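# Three arms lay sticks across posts over blue disc

## Task

Use the arms (bases in the scene frame: arm1 at x=+0.62 y=+0.00 z=+0.72 facing +180 deg; arm2 at x=-0.31 y=+0.54 z=+0.72 facing -60 deg; arm3 at x=-0.31 y=-0.54 z=+0.72 facing +60 deg, angles counter-clockwise from +x) to place all three sticks so that each stick's centre line, from one end to the other, crosses above the blue disc painted on the table. When finished, no stick may be in contact with the table, every post must still stand close to its original spot, and the arrangement must hold without any robot supporting it. Any number of arms may help. Finally open the grippers and move the arms away.

## Robot and tools

Setup: three identical Kinova Gen3 arms (arm1, arm2, arm3), each with seven revolute joints, a Robotiq 2F-85 two-finger gripper and a wrist camera. Each foot is fixed on the table top at z=0.72 m: arm1 at (+0.62, 0.00) facing 180 deg, arm2 at (-0.31, +0.54) facing -60 deg, arm3 at (-0.31, -0.54) facing +60 deg, angles measured counter-clockwise from +x. The hand reaches roughly 1.0 m from the joint-1 axis. Two room cameras, cam_high and cam_low, are also available; the wrist cameras are arm1_cam_wrist, arm2_cam_wrist, arm3_cam_wrist.

Frame: one shared scene frame, origin on the floor, +z up, lengths in metres. The point called hand sits midway between the fingertips (link robotiq_pinch); its z axis runs along the fingers away from the wrist and its y axis is the closing direction. Camera intrinsics and world-to-camera transforms were supplied in OpenCV convention; they may be off by a couple of degrees and millimetres, and wrist-camera poses also inherit joint reading errors.

execute_actions: argument actions is a list holding at most one action object. Inside it, keys are robot names (arm1, arm2, arm3), each holding a joints object. joints lists absolute target values keyed by joint name, not offsets: joint1_rad to joint7_rad in radians and gripper_m in metres (fingertip gap). You may name any subset of joints and robots; omitted ones keep whatever earlier target they had and may still be pressing toward it. Ranges: joint1_rad, joint3_rad, joint5_rad, joint7_rad -69.115 to 69.115; joint2_rad -2.249 to 2.249; joint4_rad -2.579 to 2.579; joint6_rad -2.099 to 2.099; gripper_m 0 (closed) to 0.085 (open). Completion tolerance is 0.01 rad per joint and 0.003 m for the gripper. Meaning of the signs: joint1 spins the whole arm about its vertical foot axis, positive being clockwise viewed from above, and at 0 the arm extends toward the direction the foot faces. joint2 at 0 is upright, positive leans the arm forward. joint3, joint5 twist upper arm and forearm along their length. joint4 is the elbow (0 = straight; positive bends the same way positive joint2 leans, when joint3 is 0). joint6 is the wrist bend (0 = straight; positive matches positive joint4 when joint5 is 0). joint7 rolls the hand, positive counter-clockwise looking from behind the hand. Optional cameras is a list of camera names (omitted, null or ["all"] gives every camera, [] gives none). An empty actions list just reports state and pictures. Any unknown key, bad camera name or out-of-range number rejects the whole call with nothing moving. One action may not run over 15 s.

Motion: all motions in an action begin together; joints of one arm are speed- and acceleration-limited and, from rest, are timed to arrive together, but after a big move a result can come back before the arm arrives. Reversing a motion halts the joints together. The hand can sweep a wide arc between postures, so check clearance. While you compose a reply the simulation continues and robots hold the last command.

Result lines: each robot's state, including joint_positions, plus images listed in the order of the pictures line. joint_status tells how each commanded joint of the last accepted action finished: done (may sit slightly off; resending the same value won't move it), off_target (stopped short and possibly still pushing), contact_stop or time_out (target discarded; holds where it stopped), not_followed (a safety check blocked the targets, shown with a joint command not followed line and a cause; the arm may retry them on later actions until given passable targets), limit_stop_at_motor_heat (heat stop; resend the target). on_its_own describes motion you did not command. A MOTOR HOT line appears from 60 C; at 75 C an OVER-TEMPERATURE FAULT makes that arm brake weakly and sag. Holding loads heats motors, even while thinking, and heat partly carries into the next scene.

wait: seconds from 0 to 10; commands nothing new and returns the same as an empty execute_actions.

zoom_image: camera name and region [x0, y0, x1, y1] in pixels of that camera's most recent full image, top-left origin, at most 504x504 pixels.

read_manual: optional section (only "licences"); returns licence text, no motion.

finished_scene: scene number (1 or 2); ends it irreversibly after the last command is held and reports success, then gives the next scene's task. Replying with no tool call ends everything. If a result reports a stop, later motion, wait and finish calls in that same reply are skipped.

Hazards to avoid: the Gen3 does not halt on contact and keeps pressing, possibly hard. If contact torque reaches a joint's limit (48.6 N m for joints 1-4, 30.6 N m for joints 5-7, including the held object's weight) that arm freezes for 10 s, drops its remaining commands in the call and then holds. Robots pressing hard on each other ends the run; the anti-collision check may react late and ignores gripper-to-other-arm contact entirely, and no state line reports robot-to-robot contact. Pushing or knocking objects out of the work area ends the scene. Avoid dropping sticks, slipping, slamming, and toppling or shifting the posts. Loose objects may occasionally get a small external nudge. Before finishing, open the grippers and withdraw so the sticks rest on the posts unaided.

Each tool is called after "Request:" in YAML: its name, and indented under it one key for each argument.

## Session

Request:
execute_actions:
  actions: []

Scene clock: 0.00 s.
Motor temperatures (°C, as the motors report them): arm1=[35 32 30 31 42 37 41] | arm2=[35 32 33 36 42 43 34] | arm3=[34 36 29 34 38 45 45]
arm1.joint_positions: joint1_rad=-0.007 joint2_rad=-0.394 joint3_rad=-0.074 joint4_rad=+1.509 joint5_rad=-0.035 joint6_rad=+2.025 joint7_rad=+1.476 gripper_m=+0.085
arm1.joint_status: not commanded
arm1.hand: x=+0.5005 y=-0.0049 z=+1.2663 quat_wxyz=(-0.001, -1.000, -0.016, +0.001) (m; scene frame)
arm2.joint_positions: joint1_rad=-0.008 joint2_rad=-0.395 joint3_rad=-0.074 joint4_rad=+1.515 joint5_rad=-0.033 joint6_rad=+2.025 joint7_rad=+1.479 gripper_m=+0.085
arm2.joint_status: not commanded
arm2.hand: x=-0.2477 y=+0.4367 z=+1.2365 quat_wxyz=(+0.000, -0.487, -0.874, +0.000) (m; scene frame)
arm3.joint_positions: joint1_rad=-0.007 joint2_rad=-0.394 joint3_rad=-0.074 joint4_rad=+1.512 joint5_rad=-0.034 joint6_rad=+2.027 joint7_rad=+1.481 gripper_m=+0.085
arm3.joint_status: not commanded
arm3.hand: x=-0.2514 y=-0.4314 z=+1.2204 quat_wxyz=(+0.005, +0.518, -0.855, -0.001) (m; scene frame)
pictures: arm1_cam_wrist, arm2_cam_wrist, arm3_cam_wrist, cam_high, cam_low
Images, in order (width x height): arm1_cam_wrist 896x504, arm2_cam_wrist 896x504, arm3_cam_wrist 896x504, cam_high 896x504, cam_low 896x504.

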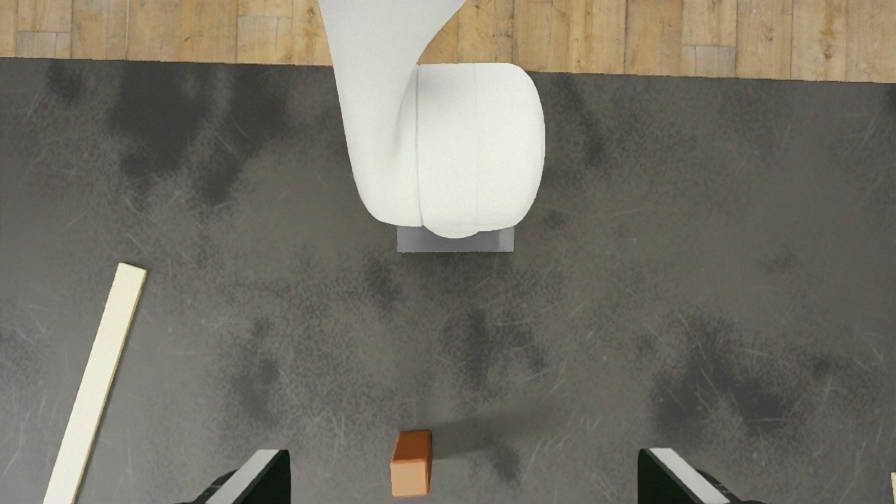

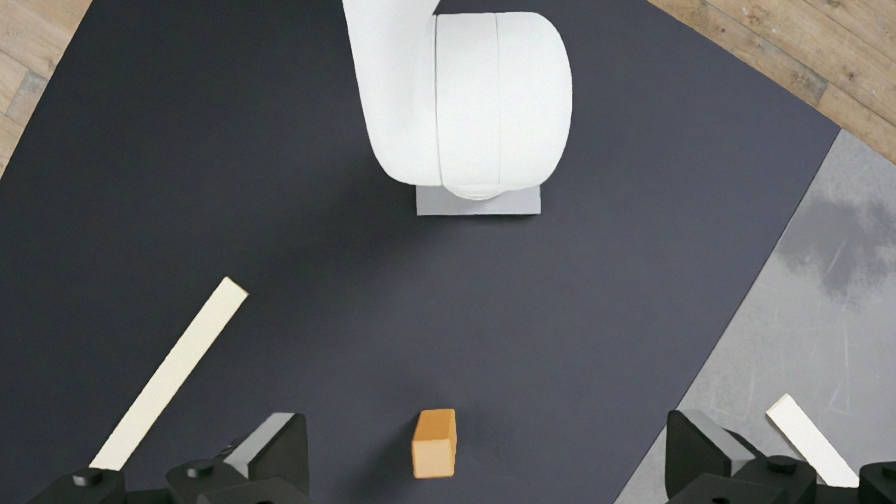

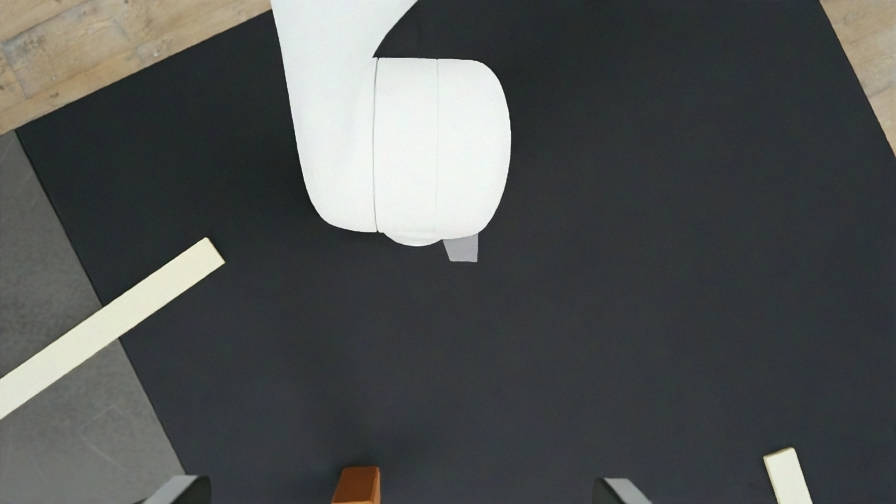

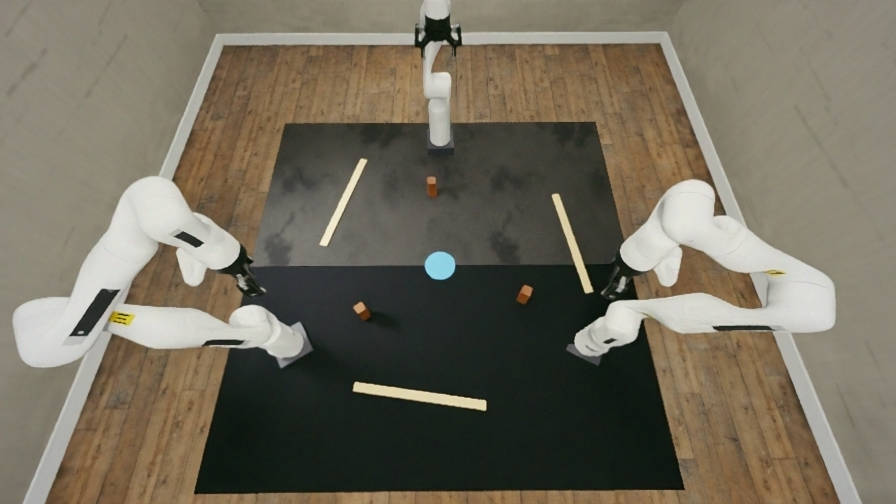

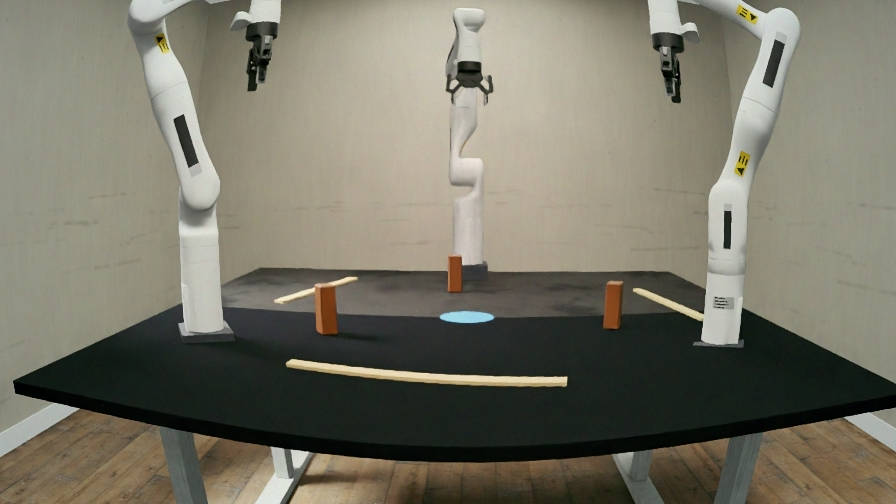

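Request:
zoom_image:
  camera: "cam_high"
  region: [300, 140, 620, 320]

Request:
zoom_image:
  camera: "cam_high"
  region: [270, 280, 620, 430]

Request:
zoom_image:
  camera: "cam_low"
  region: [260, 240, 760, 400]

Region (300, 140, 620, 320) of cam_high's 896x504 image, scaled by 1.575, with more detail than that image has; it fills the top 284 rows of this view, and the rest is white.

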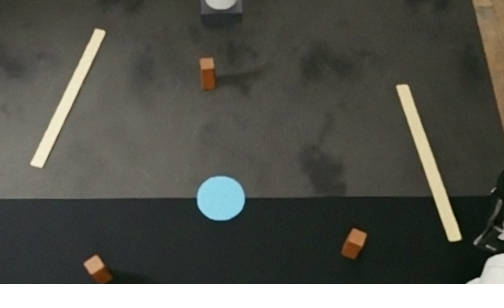

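Region (270, 280, 620, 430) of cam_high's 896x504 image, scaled by 1.440, with more detail than that image has; it fills the top 216 rows of this view, and the rest is white.

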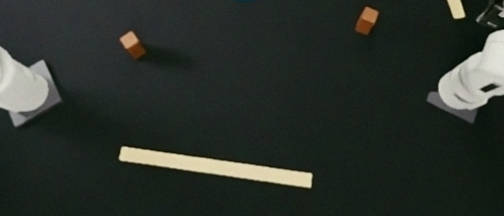

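Region (260, 240, 760, 400) of cam_low's 896x504 image, scaled by 1.008, with more detail than that image has; it fills the top 161 rows of this view, and the rest is white.

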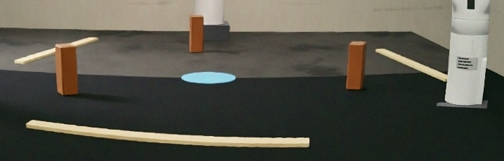

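Request:
execute_actions:
  actions:
    - {"arm1":{"joints":{"joint1_rad":0.956,"joint2_rad":0.563,"joint3_rad":0,"joint4_rad":1.679,"joint5_rad":0,"joint6_rad":0.900,"joint7_rad":2.251}},"arm2":{"joints":{"joint1_rad":0.859,"joint2_rad":0.468,"joint3_rad":0,"joint4_rad":1.738,"joint5_rad":0,"joint6_rad":0.936,"joint7_rad":1.761}},"arm3":{"joints":{"joint1_rad":1.007,"joint2_rad":0.272,"joint3_rad":0,"joint4_rad":1.988,"joint5_rad":0,"joint6_rad":0.882,"joint7_rad":1.667}}}
  cameras: []

Request:
execute_actions:
  actions: []

Scene clock: 7.23 s.
Motor temperatures (°C, as the motors report them): arm1=[35 32 30 31 42 37 41] | arm2=[35 32 33 36 42 43 34] | arm3=[34 36 29 34 38 45 45]
arm1.joint_positions: joint1_rad=+0.956 joint2_rad=+0.563 joint3_rad=+0.000 joint4_rad=+1.679 joint5_rad=+0.000 joint6_rad=+0.900 joint7_rad=+2.251 gripper_m=+0.085
arm1.joint_status: all done
arm1.hand: x=+0.3545 y=+0.3890 z=+0.9004 quat_wxyz=(+0.000, -0.993, +0.119, +0.001) (m; scene frame)
arm2.joint_positions: joint1_rad=+0.859 joint2_rad=+0.468 joint3_rad=+0.000 joint4_rad=+1.738 joint5_rad=+0.000 joint6_rad=+0.936 joint7_rad=+1.761 gripper_m=+0.085
arm2.joint_status: all done
arm2.hand: x=-0.4665 y=+0.1225 z=+0.9008 quat_wxyz=(-0.002, -0.746, -0.666, +0.001) (m; scene frame)
arm3.joint_positions: joint1_rad=+1.007 joint2_rad=+0.272 joint3_rad=+0.000 joint4_rad=+1.988 joint5_rad=+0.000 joint6_rad=+0.882 joint7_rad=+1.667 gripper_m=+0.085
arm3.joint_status: all done
arm3.hand: x=+0.0474 y=-0.5327 z=+0.8978 quat_wxyz=(+0.003, +0.089, -0.996, -0.001) (m; scene frame)
pictures: none
No camera images: the call's "cameras" was empty. Leave "cameras" out to get every camera's image.

Scene clock: 7.23 s.
Motor temperatures (°C, as the motors report them): arm1=[35 32 30 31 42 37 41] | arm2=[35 32 33 36 42 43 34] | arm3=[34 36 29 34 38 45 45]
arm1.joint_positions: joint1_rad=+0.956 joint2_rad=+0.563 joint3_rad=+0.000 joint4_rad=+1.679 joint5_rad=+0.000 joint6_rad=+0.900 joint7_rad=+2.251 gripper_m=+0.085
arm1.joint_status: all done
arm1.hand: x=+0.3545 y=+0.3890 z=+0.9004 quat_wxyz=(+0.000, -0.993, +0.119, +0.001) (m; scene frame)
arm2.joint_positions: joint1_rad=+0.859 joint2_rad=+0.468 joint3_rad=+0.000 joint4_rad=+1.738 joint5_rad=+0.000 joint6_rad=+0.936 joint7_rad=+1.761 gripper_m=+0.085
arm2.joint_status: all done
arm2.hand: x=-0.4665 y=+0.1225 z=+0.9008 quat_wxyz=(-0.002, -0.746, -0.666, +0.001) (m; scene frame)
arm3.joint_positions: joint1_rad=+1.007 joint2_rad=+0.272 joint3_rad=+0.000 joint4_rad=+1.988 joint5_rad=+0.000 joint6_rad=+0.882 joint7_rad=+1.667 gripper_m=+0.085
arm3.joint_status: all done
arm3.hand: x=+0.0474 y=-0.5327 z=+0.8978 quat_wxyz=(+0.003, +0.089, -0.996, -0.001) (m; scene frame)
pictures: arm1_cam_wrist, arm2_cam_wrist, arm3_cam_wrist, cam_high, cam_low
camera_calibration (this result's frames):
arm1_cam_wrist: T_world_to_cam=[[-0.237061, -0.971411, -0.0127595, 0.47648], [-0.971424, 0.236865, 0.0151752, 0.294555], [-0.0117191, 0.0159923, -0.999803, 1.05001], [0, 0, 0, 1]] pos_world=[0.411397, 0.376296, 1.05141]
arm2_cam_wrist: T_world_to_cam=[[0.991844, -0.118059, -0.048045, 0.525744], [-0.116358, -0.992526, 0.0367908, 0.0823501], [-0.0520294, -0.0309003, -0.998167, 1.02151], [0, 0, 0, 1]] pos_world=[-0.458725, 0.175368, 1.04187]
arm3_cam_wrist: T_world_to_cam=[[-0.177962, 0.982586, 0.0534203, 0.472972], [0.983332, 0.179627, -0.0281371, 0.13751], [-0.0372428, 0.0475226, -0.998176, 1.07083], [0, 0, 0, 1]] pos_world=[-0.0111663, -0.540325, 1.04747]
Images, in order (width x height): arm1_cam_wrist 896x504, arm2_cam_wrist 896x504, arm3_cam_wrist 896x504, cam_high 896x504, cam_low 896x504.

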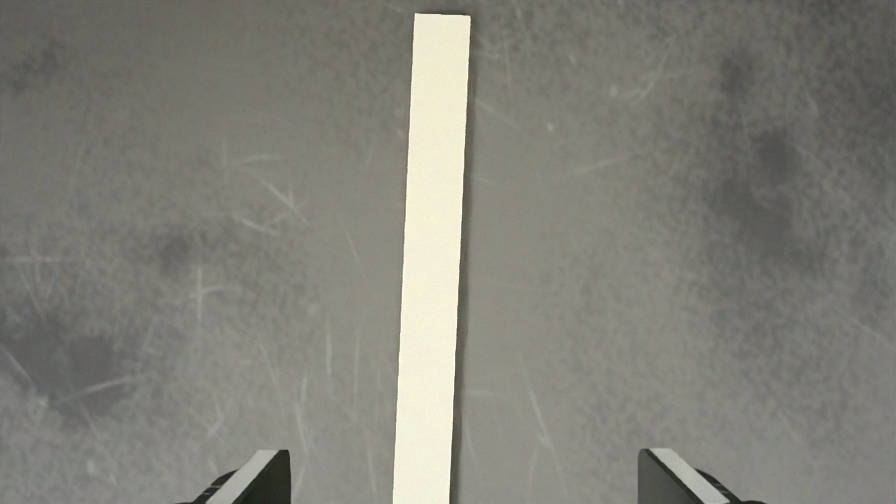

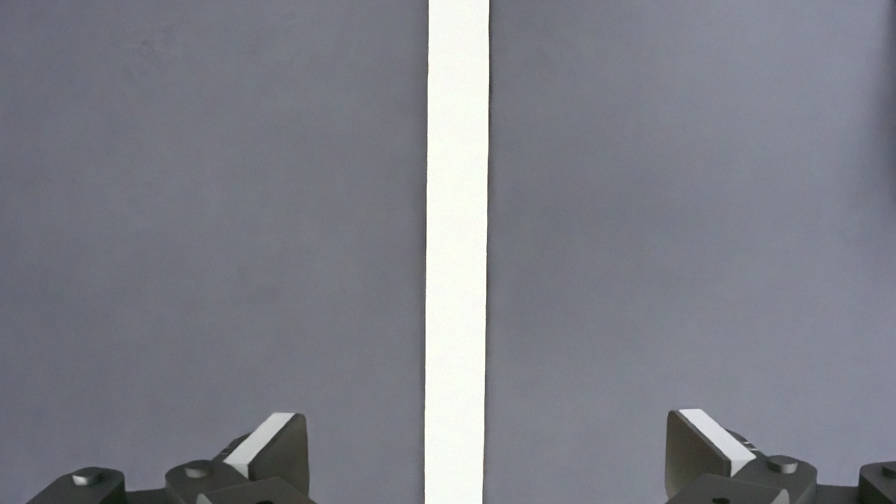

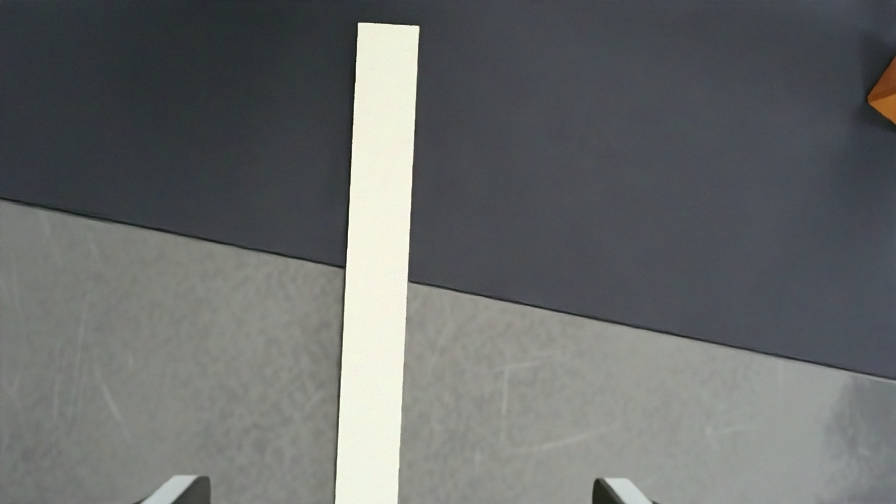

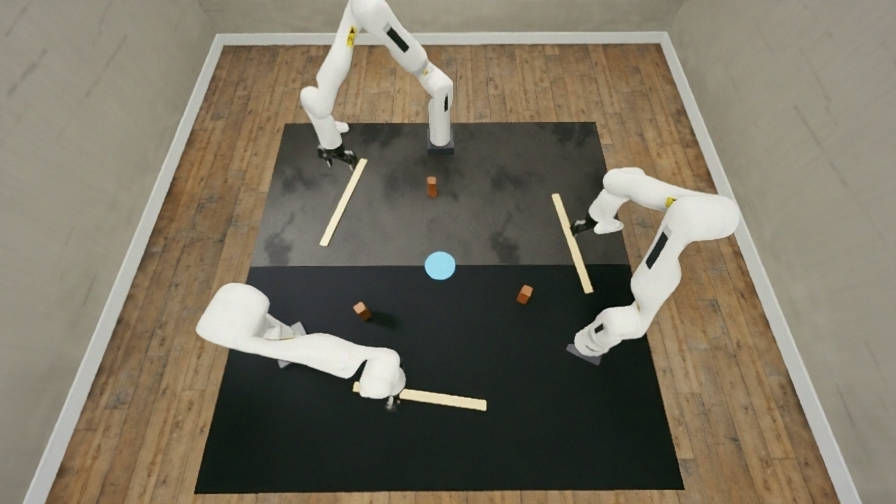

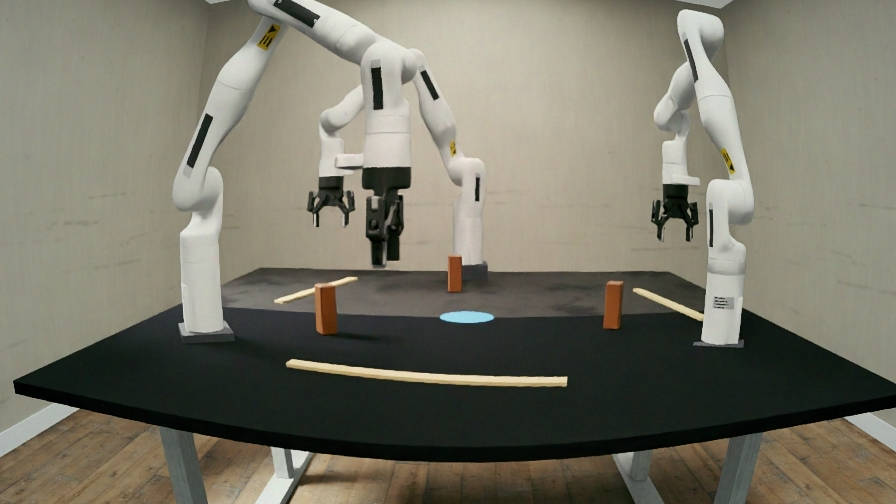

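Request:
execute_actions:
  actions:
    - {"arm1":{"joints":{"joint1_rad":0.984,"joint2_rad":0.846,"joint4_rad":1.752,"joint6_rad":0.544,"joint7_rad":2.233,"gripper_m":0.055}},"arm2":{"joints":{"joint1_rad":0.885,"joint2_rad":0.736,"joint4_rad":1.889,"joint6_rad":0.517,"joint7_rad":1.771,"gripper_m":0.055}},"arm3":{"joints":{"joint1_rad":1.055,"joint2_rad":0.594,"joint4_rad":2.161,"joint6_rad":0.387,"joint7_rad":1.671,"gripper_m":0.055}}}

Request:
zoom_image:
  camera: "cam_low"
  region: [280, 240, 460, 400]

Request:
zoom_image:
  camera: "cam_low"
  region: [610, 250, 730, 340]

Scene clock: 10.27 s.
Motor temperatures (°C, as the motors report them): arm1=[35 32 30 31 42 37 41] | arm2=[35 32 33 36 42 43 34] | arm3=[34 36 29 34 38 45 45]
arm1.joint_positions: joint1_rad=+0.984 joint2_rad=+0.846 joint3_rad=+0.000 joint4_rad=+1.752 joint5_rad=+0.000 joint6_rad=+0.544 joint7_rad=+2.233 gripper_m=+0.055
arm1.joint_status: all done
arm1.hand: x=+0.3611 y=+0.4020 z=+0.7500 quat_wxyz=(+0.000, -0.990, +0.142, +0.001) (m; scene frame)
arm2.joint_positions: joint1_rad=+0.885 joint2_rad=+0.736 joint3_rad=+0.000 joint4_rad=+1.889 joint5_rad=+0.000 joint6_rad=+0.517 joint7_rad=+1.771 gripper_m=+0.055
arm2.joint_status: all done
arm2.hand: x=-0.4754 y=+0.1310 z=+0.7503 quat_wxyz=(-0.002, -0.752, -0.660, +0.001) (m; scene frame)
arm3.joint_positions: joint1_rad=+1.055 joint2_rad=+0.594 joint3_rad=+0.000 joint4_rad=+2.161 joint5_rad=+0.000 joint6_rad=+0.387 joint7_rad=+1.671 gripper_m=+0.055
arm3.joint_status: all done
arm3.hand: x=+0.0447 y=-0.5498 z=+0.7499 quat_wxyz=(+0.003, +0.067, -0.998, -0.001) (m; scene frame)
pictures: arm1_cam_wrist, arm2_cam_wrist, arm3_cam_wrist, cam_high, cam_low
camera_calibration (this result's frames):
arm1_cam_wrist: T_world_to_cam=[[-0.281566, -0.959459, -0.0126137, 0.499827], [-0.959479, 0.281373, 0.0151369, 0.278002], [-0.0109741, 0.0163646, -0.999806, 0.899069], [0, 0, 0, 1]] pos_world=[0.417338, 0.386628, 0.900991]
arm2_cam_wrist: T_world_to_cam=[[0.989825, -0.13395, -0.0479897, 0.529447], [-0.132262, -0.990532, 0.03678, 0.0874934], [-0.0524621, -0.0300586, -0.99817, 0.870753], [0, 0, 0, 1]] pos_world=[-0.466807, 0.183758, 0.89135]
arm3_cam_wrist: T_world_to_cam=[[-0.134387, 0.989501, 0.053169, 0.499267], [0.990307, 0.13601, -0.0281648, 0.114794], [-0.0351006, 0.0488687, -0.998188, 0.924626], [0, 0, 0, 1]] pos_world=[-0.0141314, -0.554824, 0.899638]
Images, in order (width x height): arm1_cam_wrist 896x504, arm2_cam_wrist 896x504, arm3_cam_wrist 896x504, cam_high 896x504, cam_low 896x504.

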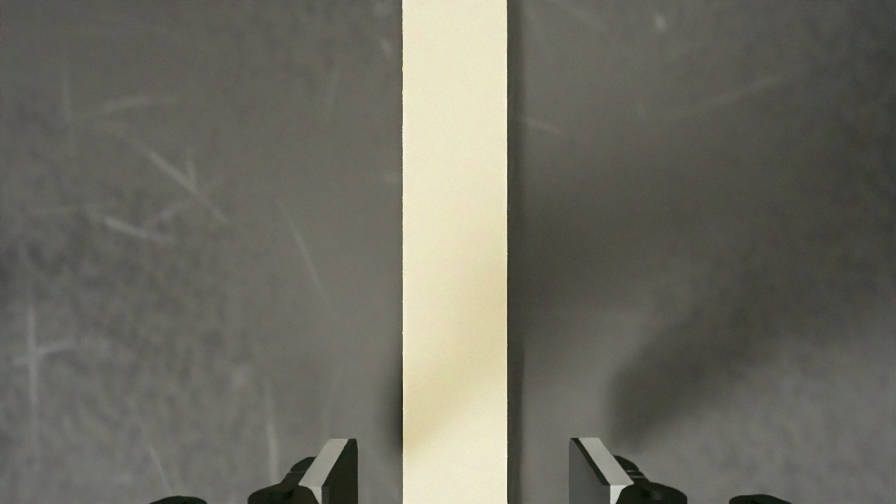

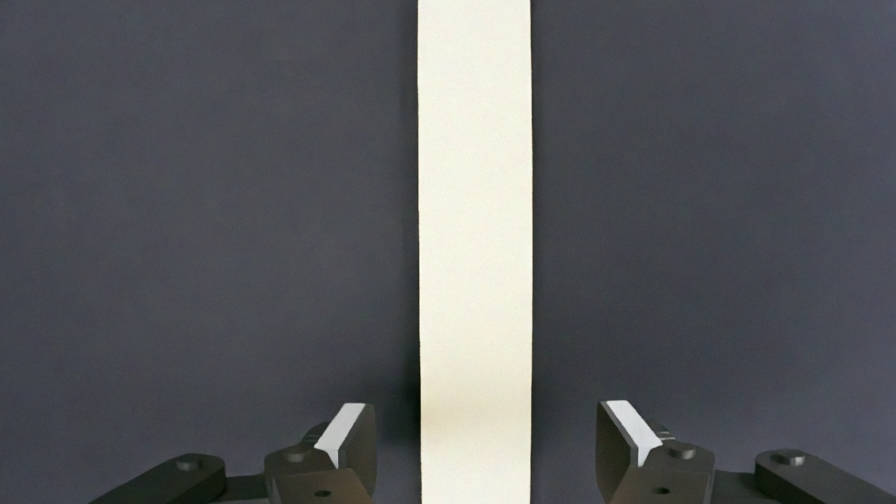

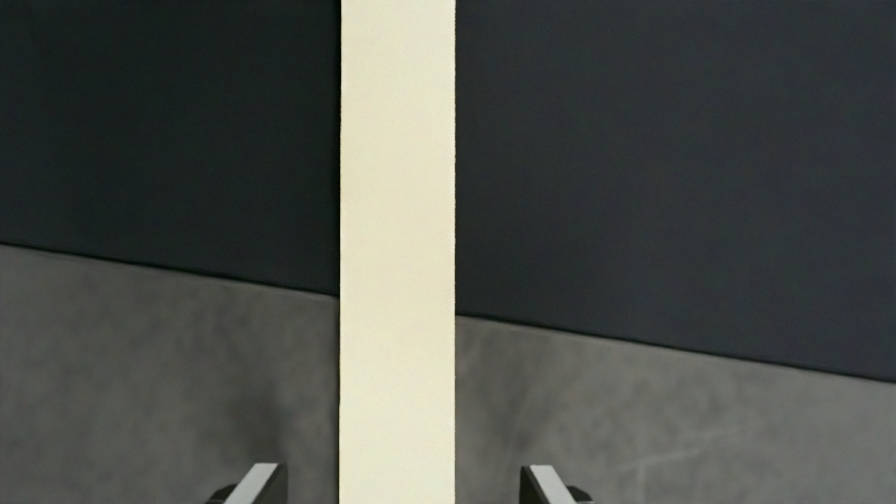

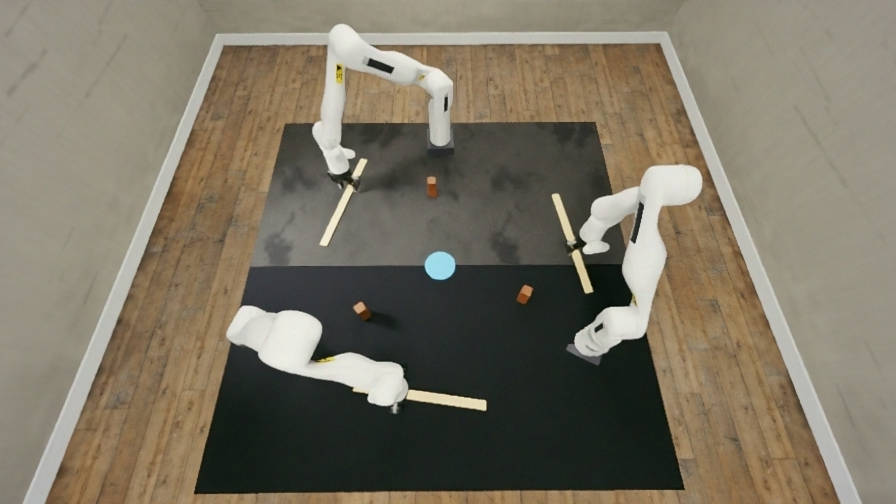

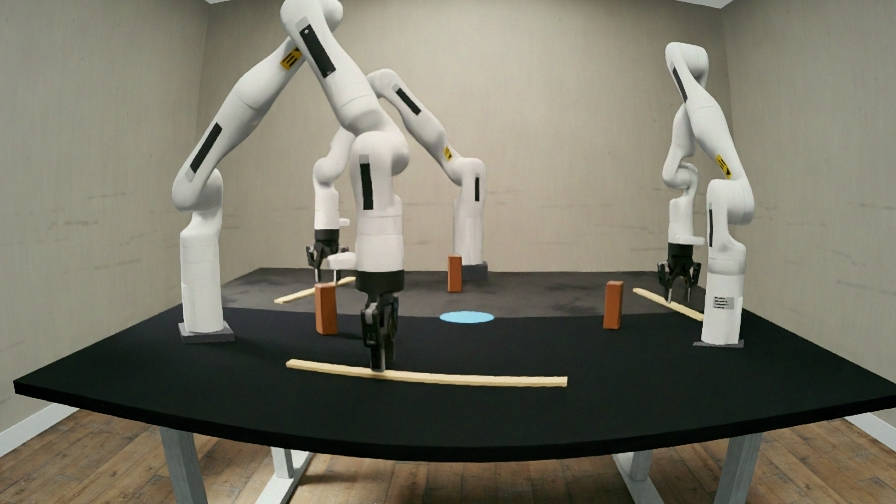

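Region (280, 240, 460, 400) of cam_low's 896x504 image, scaled by 2.800, with more detail than that image has.

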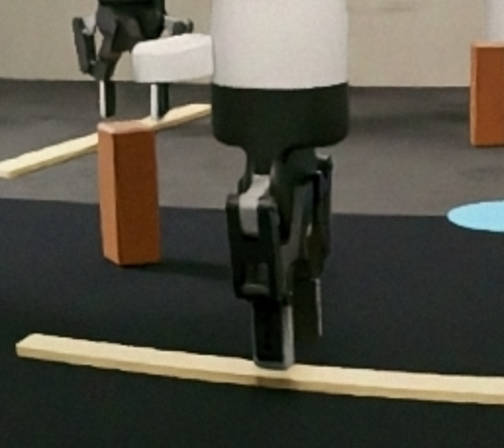

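Region (610, 250, 730, 340) of cam_low's 896x504 image, scaled by 4.200, with more detail than that image has; it fills the top 378 rows of this view, and the rest is white.

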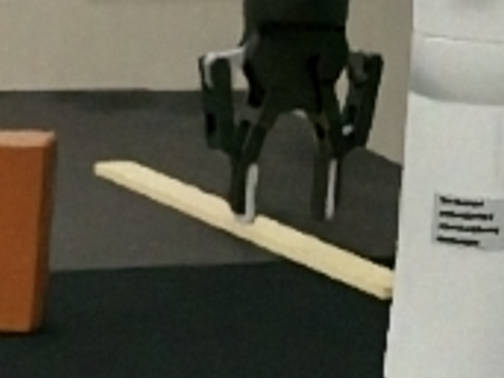

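Request:
execute_actions:
  actions:
    - {"arm1":{"joints":{"joint1_rad":0.989,"joint2_rad":0.869,"joint4_rad":1.752,"joint6_rad":0.521,"gripper_m":0.042}},"arm2":{"joints":{"joint1_rad":0.890,"joint2_rad":0.761,"joint4_rad":1.892,"joint6_rad":0.489,"gripper_m":0.042}},"arm3":{"joints":{"joint1_rad":1.059,"joint2_rad":0.6235,"joint4_rad":2.166,"joint6_rad":0.352,"gripper_m":0.042}}}

Request:
zoom_image:
  camera: "cam_low"
  region: [280, 240, 460, 400]

Request:
zoom_image:
  camera: "cam_low"
  region: [610, 250, 730, 340]

Scene clock: 12.17 s.
Motor temperatures (°C, as the motors report them): arm1=[35 32 30 31 42 37 41] | arm2=[35 32 33 36 42 43 34] | arm3=[34 36 29 34 38 45 45]
arm1.joint_positions: joint1_rad=+0.989 joint2_rad=+0.869 joint3_rad=+0.000 joint4_rad=+1.752 joint5_rad=+0.000 joint6_rad=+0.521 joint7_rad=+2.233 gripper_m=+0.042
arm1.joint_status: all done
arm1.hand: x=+0.3630 y=+0.4033 z=+0.7390 quat_wxyz=(+0.000, -0.990, +0.144, +0.001) (m; scene frame)
arm2.joint_positions: joint1_rad=+0.890 joint2_rad=+0.761 joint3_rad=+0.000 joint4_rad=+1.892 joint5_rad=+0.000 joint6_rad=+0.489 joint7_rad=+1.771 gripper_m=+0.042
arm2.joint_status: all done
arm2.hand: x=-0.4774 y=+0.1318 z=+0.7389 quat_wxyz=(-0.002, -0.753, -0.658, +0.001) (m; scene frame)
arm3.joint_positions: joint1_rad=+1.059 joint2_rad=+0.623 joint3_rad=+0.000 joint4_rad=+2.166 joint5_rad=+0.000 joint6_rad=+0.352 joint7_rad=+1.671 gripper_m=+0.042
arm3.joint_status: all done
arm3.hand: x=+0.0448 y=-0.5512 z=+0.7389 quat_wxyz=(+0.003, +0.065, -0.998, +0.000) (m; scene frame)
pictures: arm1_cam_wrist, arm2_cam_wrist, arm3_cam_wrist, cam_high, cam_low
camera_calibration (this result's frames):
arm1_cam_wrist: T_world_to_cam=[[-0.286352, -0.958042, -0.012603, 0.502705], [-0.958062, 0.286159, 0.015138, 0.277176], [-0.0108964, 0.0164093, -0.999806, 0.888035], [0, 0, 0, 1]] pos_world=[0.419179, 0.387724, 0.890003]
arm2_cam_wrist: T_world_to_cam=[[0.989145, -0.138887, -0.0479801, 0.531316], [-0.137202, -0.989859, 0.0368009, 0.0859651], [-0.0526047, -0.0298185, -0.99817, 0.859203], [0, 0, 0, 1]] pos_world=[-0.468556, 0.184506, 0.87996]
arm3_cam_wrist: T_world_to_cam=[[-0.130446, 0.990033, 0.053098, 0.501428], [0.990857, 0.13204, -0.0276985, 0.112018], [-0.0344335, 0.0489994, -0.998205, 0.913749], [0, 0, 0, 1]] pos_world=[-0.0141214, -0.555994, 0.888587]
Images, in order (width x height): arm1_cam_wrist 896x504, arm2_cam_wrist 896x504, arm3_cam_wrist 896x504, cam_high 896x504, cam_low 896x504.

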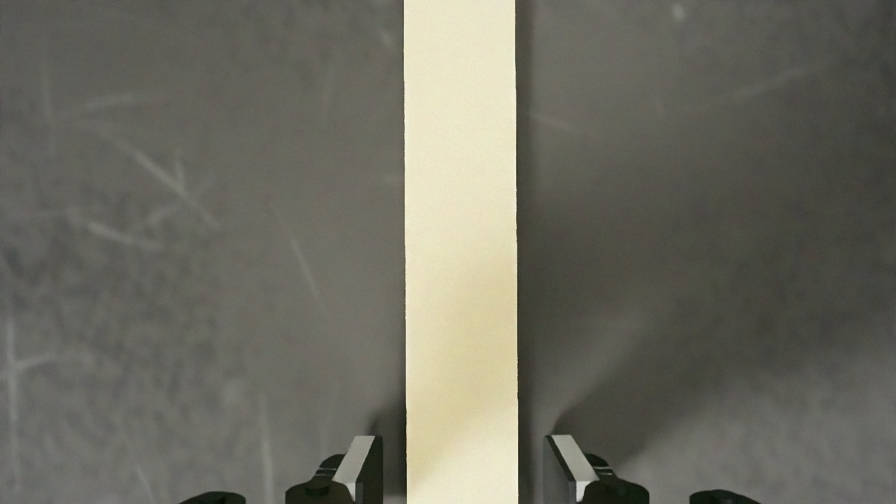

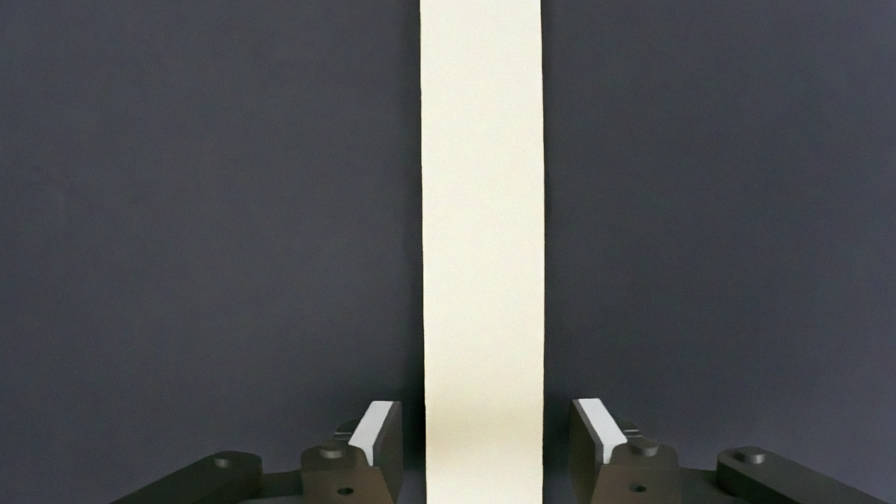

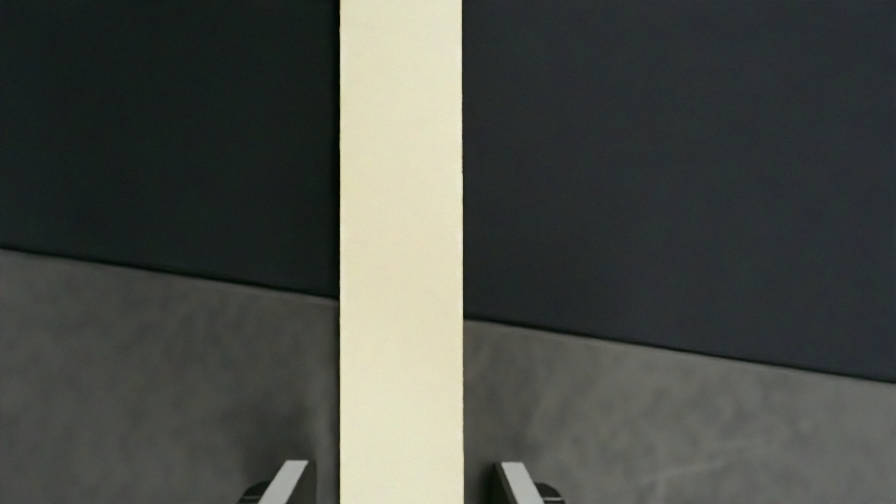

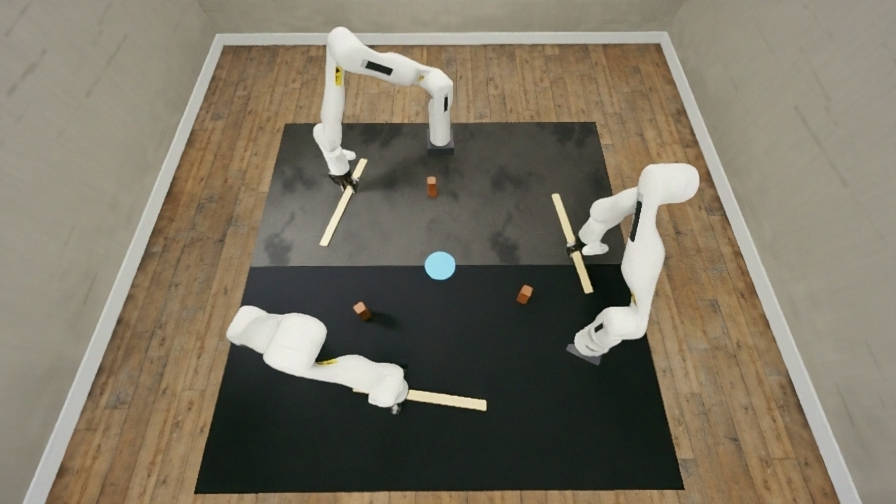

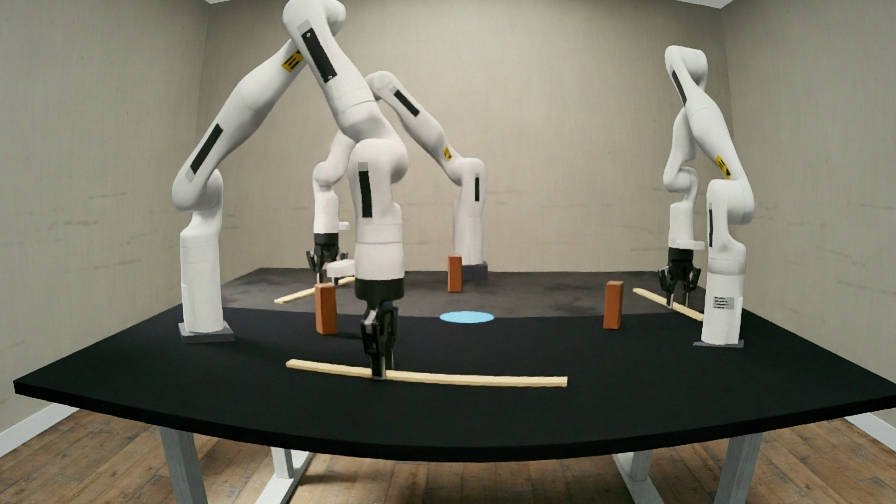

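Region (280, 240, 460, 400) of cam_low's 896x504 image, scaled by 2.800, with more detail than that image has.

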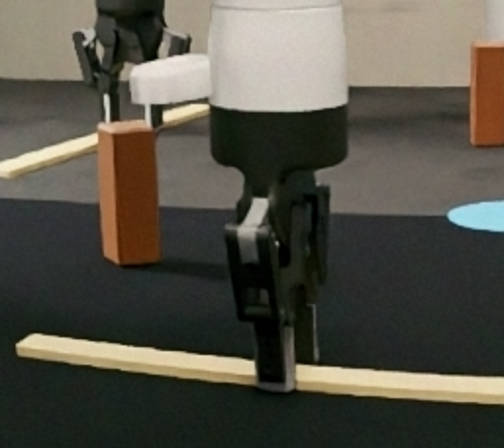

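Region (610, 250, 730, 340) of cam_low's 896x504 image, scaled by 4.200, with more detail than that image has; it fills the top 378 rows of this view, and the rest is white.

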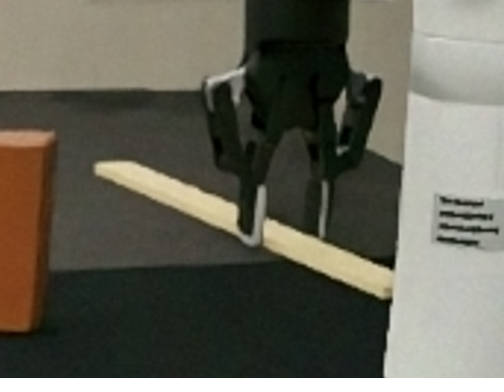

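Request:
execute_actions:
  actions:
    - {"arm1":{"joints":{"joint2_rad":0.873,"joint6_rad":0.517,"gripper_m":0.02}},"arm2":{"joints":{"gripper_m":0.02}},"arm3":{"joints":{"gripper_m":0.02}}}
  cameras: ["arm1_cam_wrist","cam_low"]

Scene clock: 13.17 s.
Motor temperatures (°C, as the motors report them): arm1=[35 32 30 31 42 37 41] | arm2=[35 32 33 36 42 43 34] | arm3=[34 36 29 34 38 45 45]
arm1.joint_positions: joint1_rad=+0.989 joint2_rad=+0.870 joint3_rad=+0.000 joint4_rad=+1.752 joint5_rad=+0.000 joint6_rad=+0.518 joint7_rad=+2.233 gripper_m=+0.025
arm1.joint_status: gripper_m off_target (ended at +0.025, target +0.020); the others done
arm1.hand: x=+0.3625 y=+0.4042 z=+0.7385 quat_wxyz=(+0.001, -0.990, +0.144, +0.002) (m; scene frame)
arm2.joint_positions: joint1_rad=+0.890 joint2_rad=+0.760 joint3_rad=+0.000 joint4_rad=+1.892 joint5_rad=+0.000 joint6_rad=+0.489 joint7_rad=+1.771 gripper_m=+0.025
arm2.joint_status: gripper_m off_target (ended at +0.025, target +0.020)
arm2.hand: x=-0.4775 y=+0.1317 z=+0.7393 quat_wxyz=(-0.002, -0.753, -0.658, +0.001) (m; scene frame)
arm3.joint_positions: joint1_rad=+1.059 joint2_rad=+0.622 joint3_rad=+0.000 joint4_rad=+2.166 joint5_rad=+0.000 joint6_rad=+0.353 joint7_rad=+1.671 gripper_m=+0.025
arm3.joint_status: gripper_m off_target (ended at +0.025, target +0.020)
arm3.hand: x=+0.0449 y=-0.5512 z=+0.7393 quat_wxyz=(+0.003, +0.065, -0.998, +0.000) (m; scene frame)
pictures: arm1_cam_wrist, cam_low
camera_calibration (this result's frames):
arm1_cam_wrist: T_world_to_cam=[[-0.286534, -0.957964, -0.0142963, 0.504637], [-0.957991, 0.286286, 0.0171472, 0.274976], [-0.0123336, 0.018609, -0.999751, 0.887105], [0, 0, 0, 1]] pos_world=[0.418961, 0.388194, 0.889383]
Images, in order (width x height): arm1_cam_wrist 896x504, cam_low 896x504.

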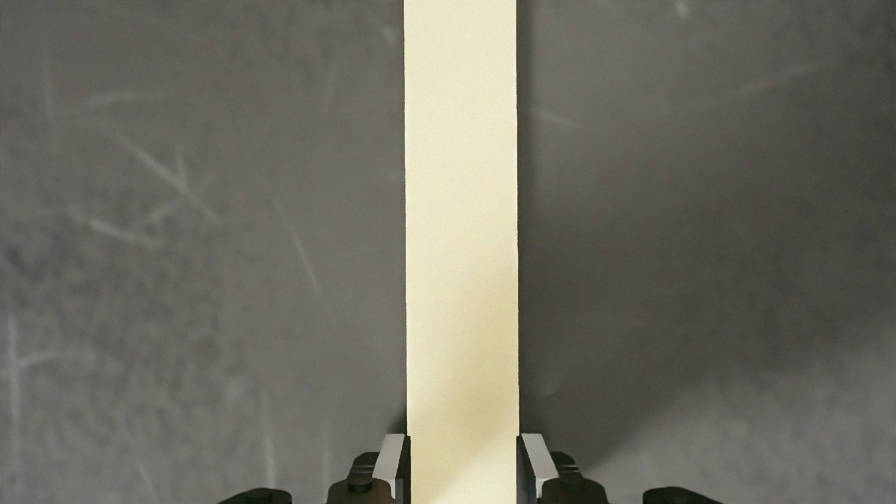

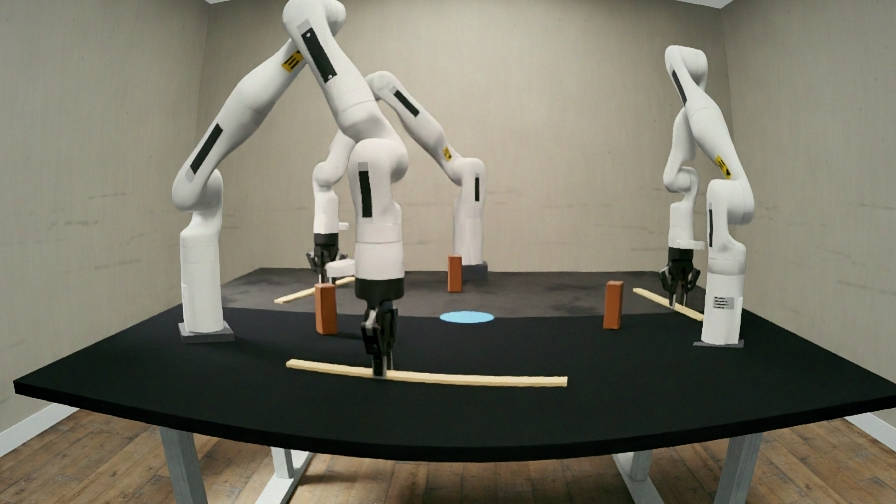

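Request:
execute_actions:
  actions:
    - {"arm1":{"joints":{"joint1_rad":0.5,"joint2_rad":0.3345,"joint4_rad":2.117,"joint6_rad":0.44,"joint7_rad":1.594,"gripper_m":0.015}},"arm2":{"joints":{"joint1_rad":0.5,"joint2_rad":0.2776,"joint4_rad":2.0755,"joint6_rad":0.5385,"joint7_rad":1.594,"gripper_m":0.015}},"arm3":{"joints":{"joint1_rad":0.5,"joint2_rad":0.245,"joint4_rad":2.046,"joint6_rad":0.601,"joint7_rad":1.594,"gripper_m":0.015}}}
  cameras: ["cam_high","cam_low"]

Scene clock: 16.83 s.
Motor temperatures (°C, as the motors report them): arm1=[35 32 30 31 42 37 41] | arm2=[35 32 33 36 42 43 34] | arm3=[34 36 29 34 38 45 45]
arm1.joint_positions: joint1_rad=+0.500 joint2_rad=+0.335 joint3_rad=+0.000 joint4_rad=+2.117 joint5_rad=+0.000 joint6_rad=+0.440 joint7_rad=+1.594 gripper_m=+0.024
arm1.joint_status: gripper_m off_target (ended at +0.024, target +0.015); the others done
arm1.hand: x=+0.2601 y=+0.2075 z=+0.9047 quat_wxyz=(+0.030, -0.968, +0.216, +0.122) (m; scene frame)
arm2.joint_positions: joint1_rad=+0.500 joint2_rad=+0.278 joint3_rad=+0.000 joint4_rad=+2.076 joint5_rad=+0.000 joint6_rad=+0.539 joint7_rad=+1.594 gripper_m=+0.023
arm2.joint_status: gripper_m off_target (ended at +0.023, target +0.015); the others done
arm2.hand: x=-0.3123 y=+0.1217 z=+0.9045 quat_wxyz=(-0.091, -0.674, -0.728, +0.087) (m; scene frame)
arm3.joint_positions: joint1_rad=+0.500 joint2_rad=+0.246 joint3_rad=+0.000 joint4_rad=+2.046 joint5_rad=+0.000 joint6_rad=+0.601 joint7_rad=+1.594 gripper_m=+0.023
arm3.joint_status: gripper_m off_target (ended at +0.023, target +0.015); the others done
arm3.hand: x=+0.0500 y=-0.3273 z=+0.9026 quat_wxyz=(-0.116, +0.299, -0.947, -0.036) (m; scene frame)
pictures: cam_high, cam_low
Images, in order (width x height): cam_high 896x504, cam_low 896x504.

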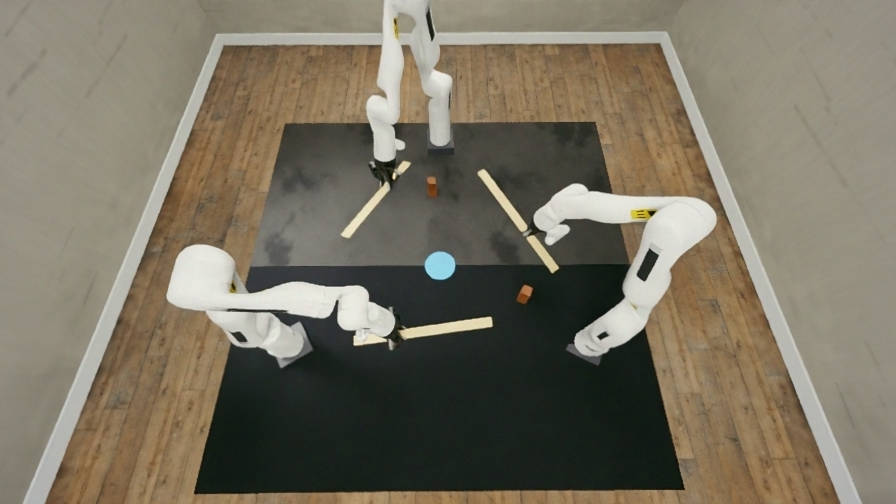

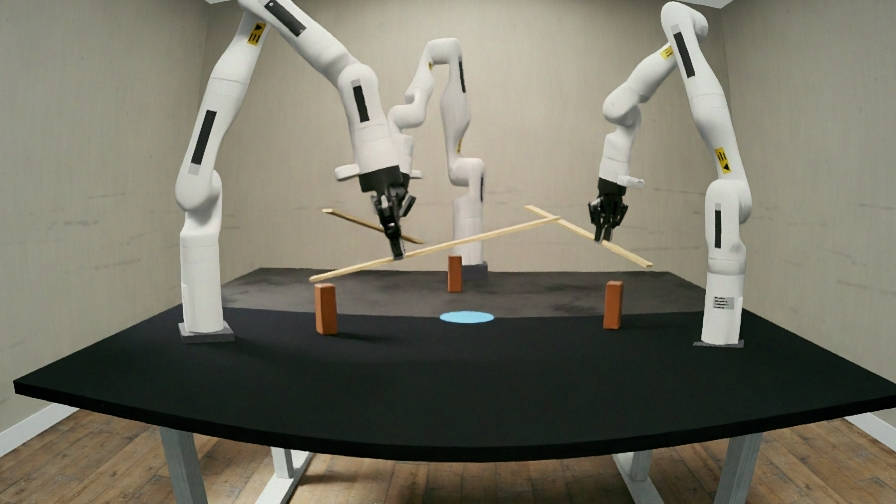

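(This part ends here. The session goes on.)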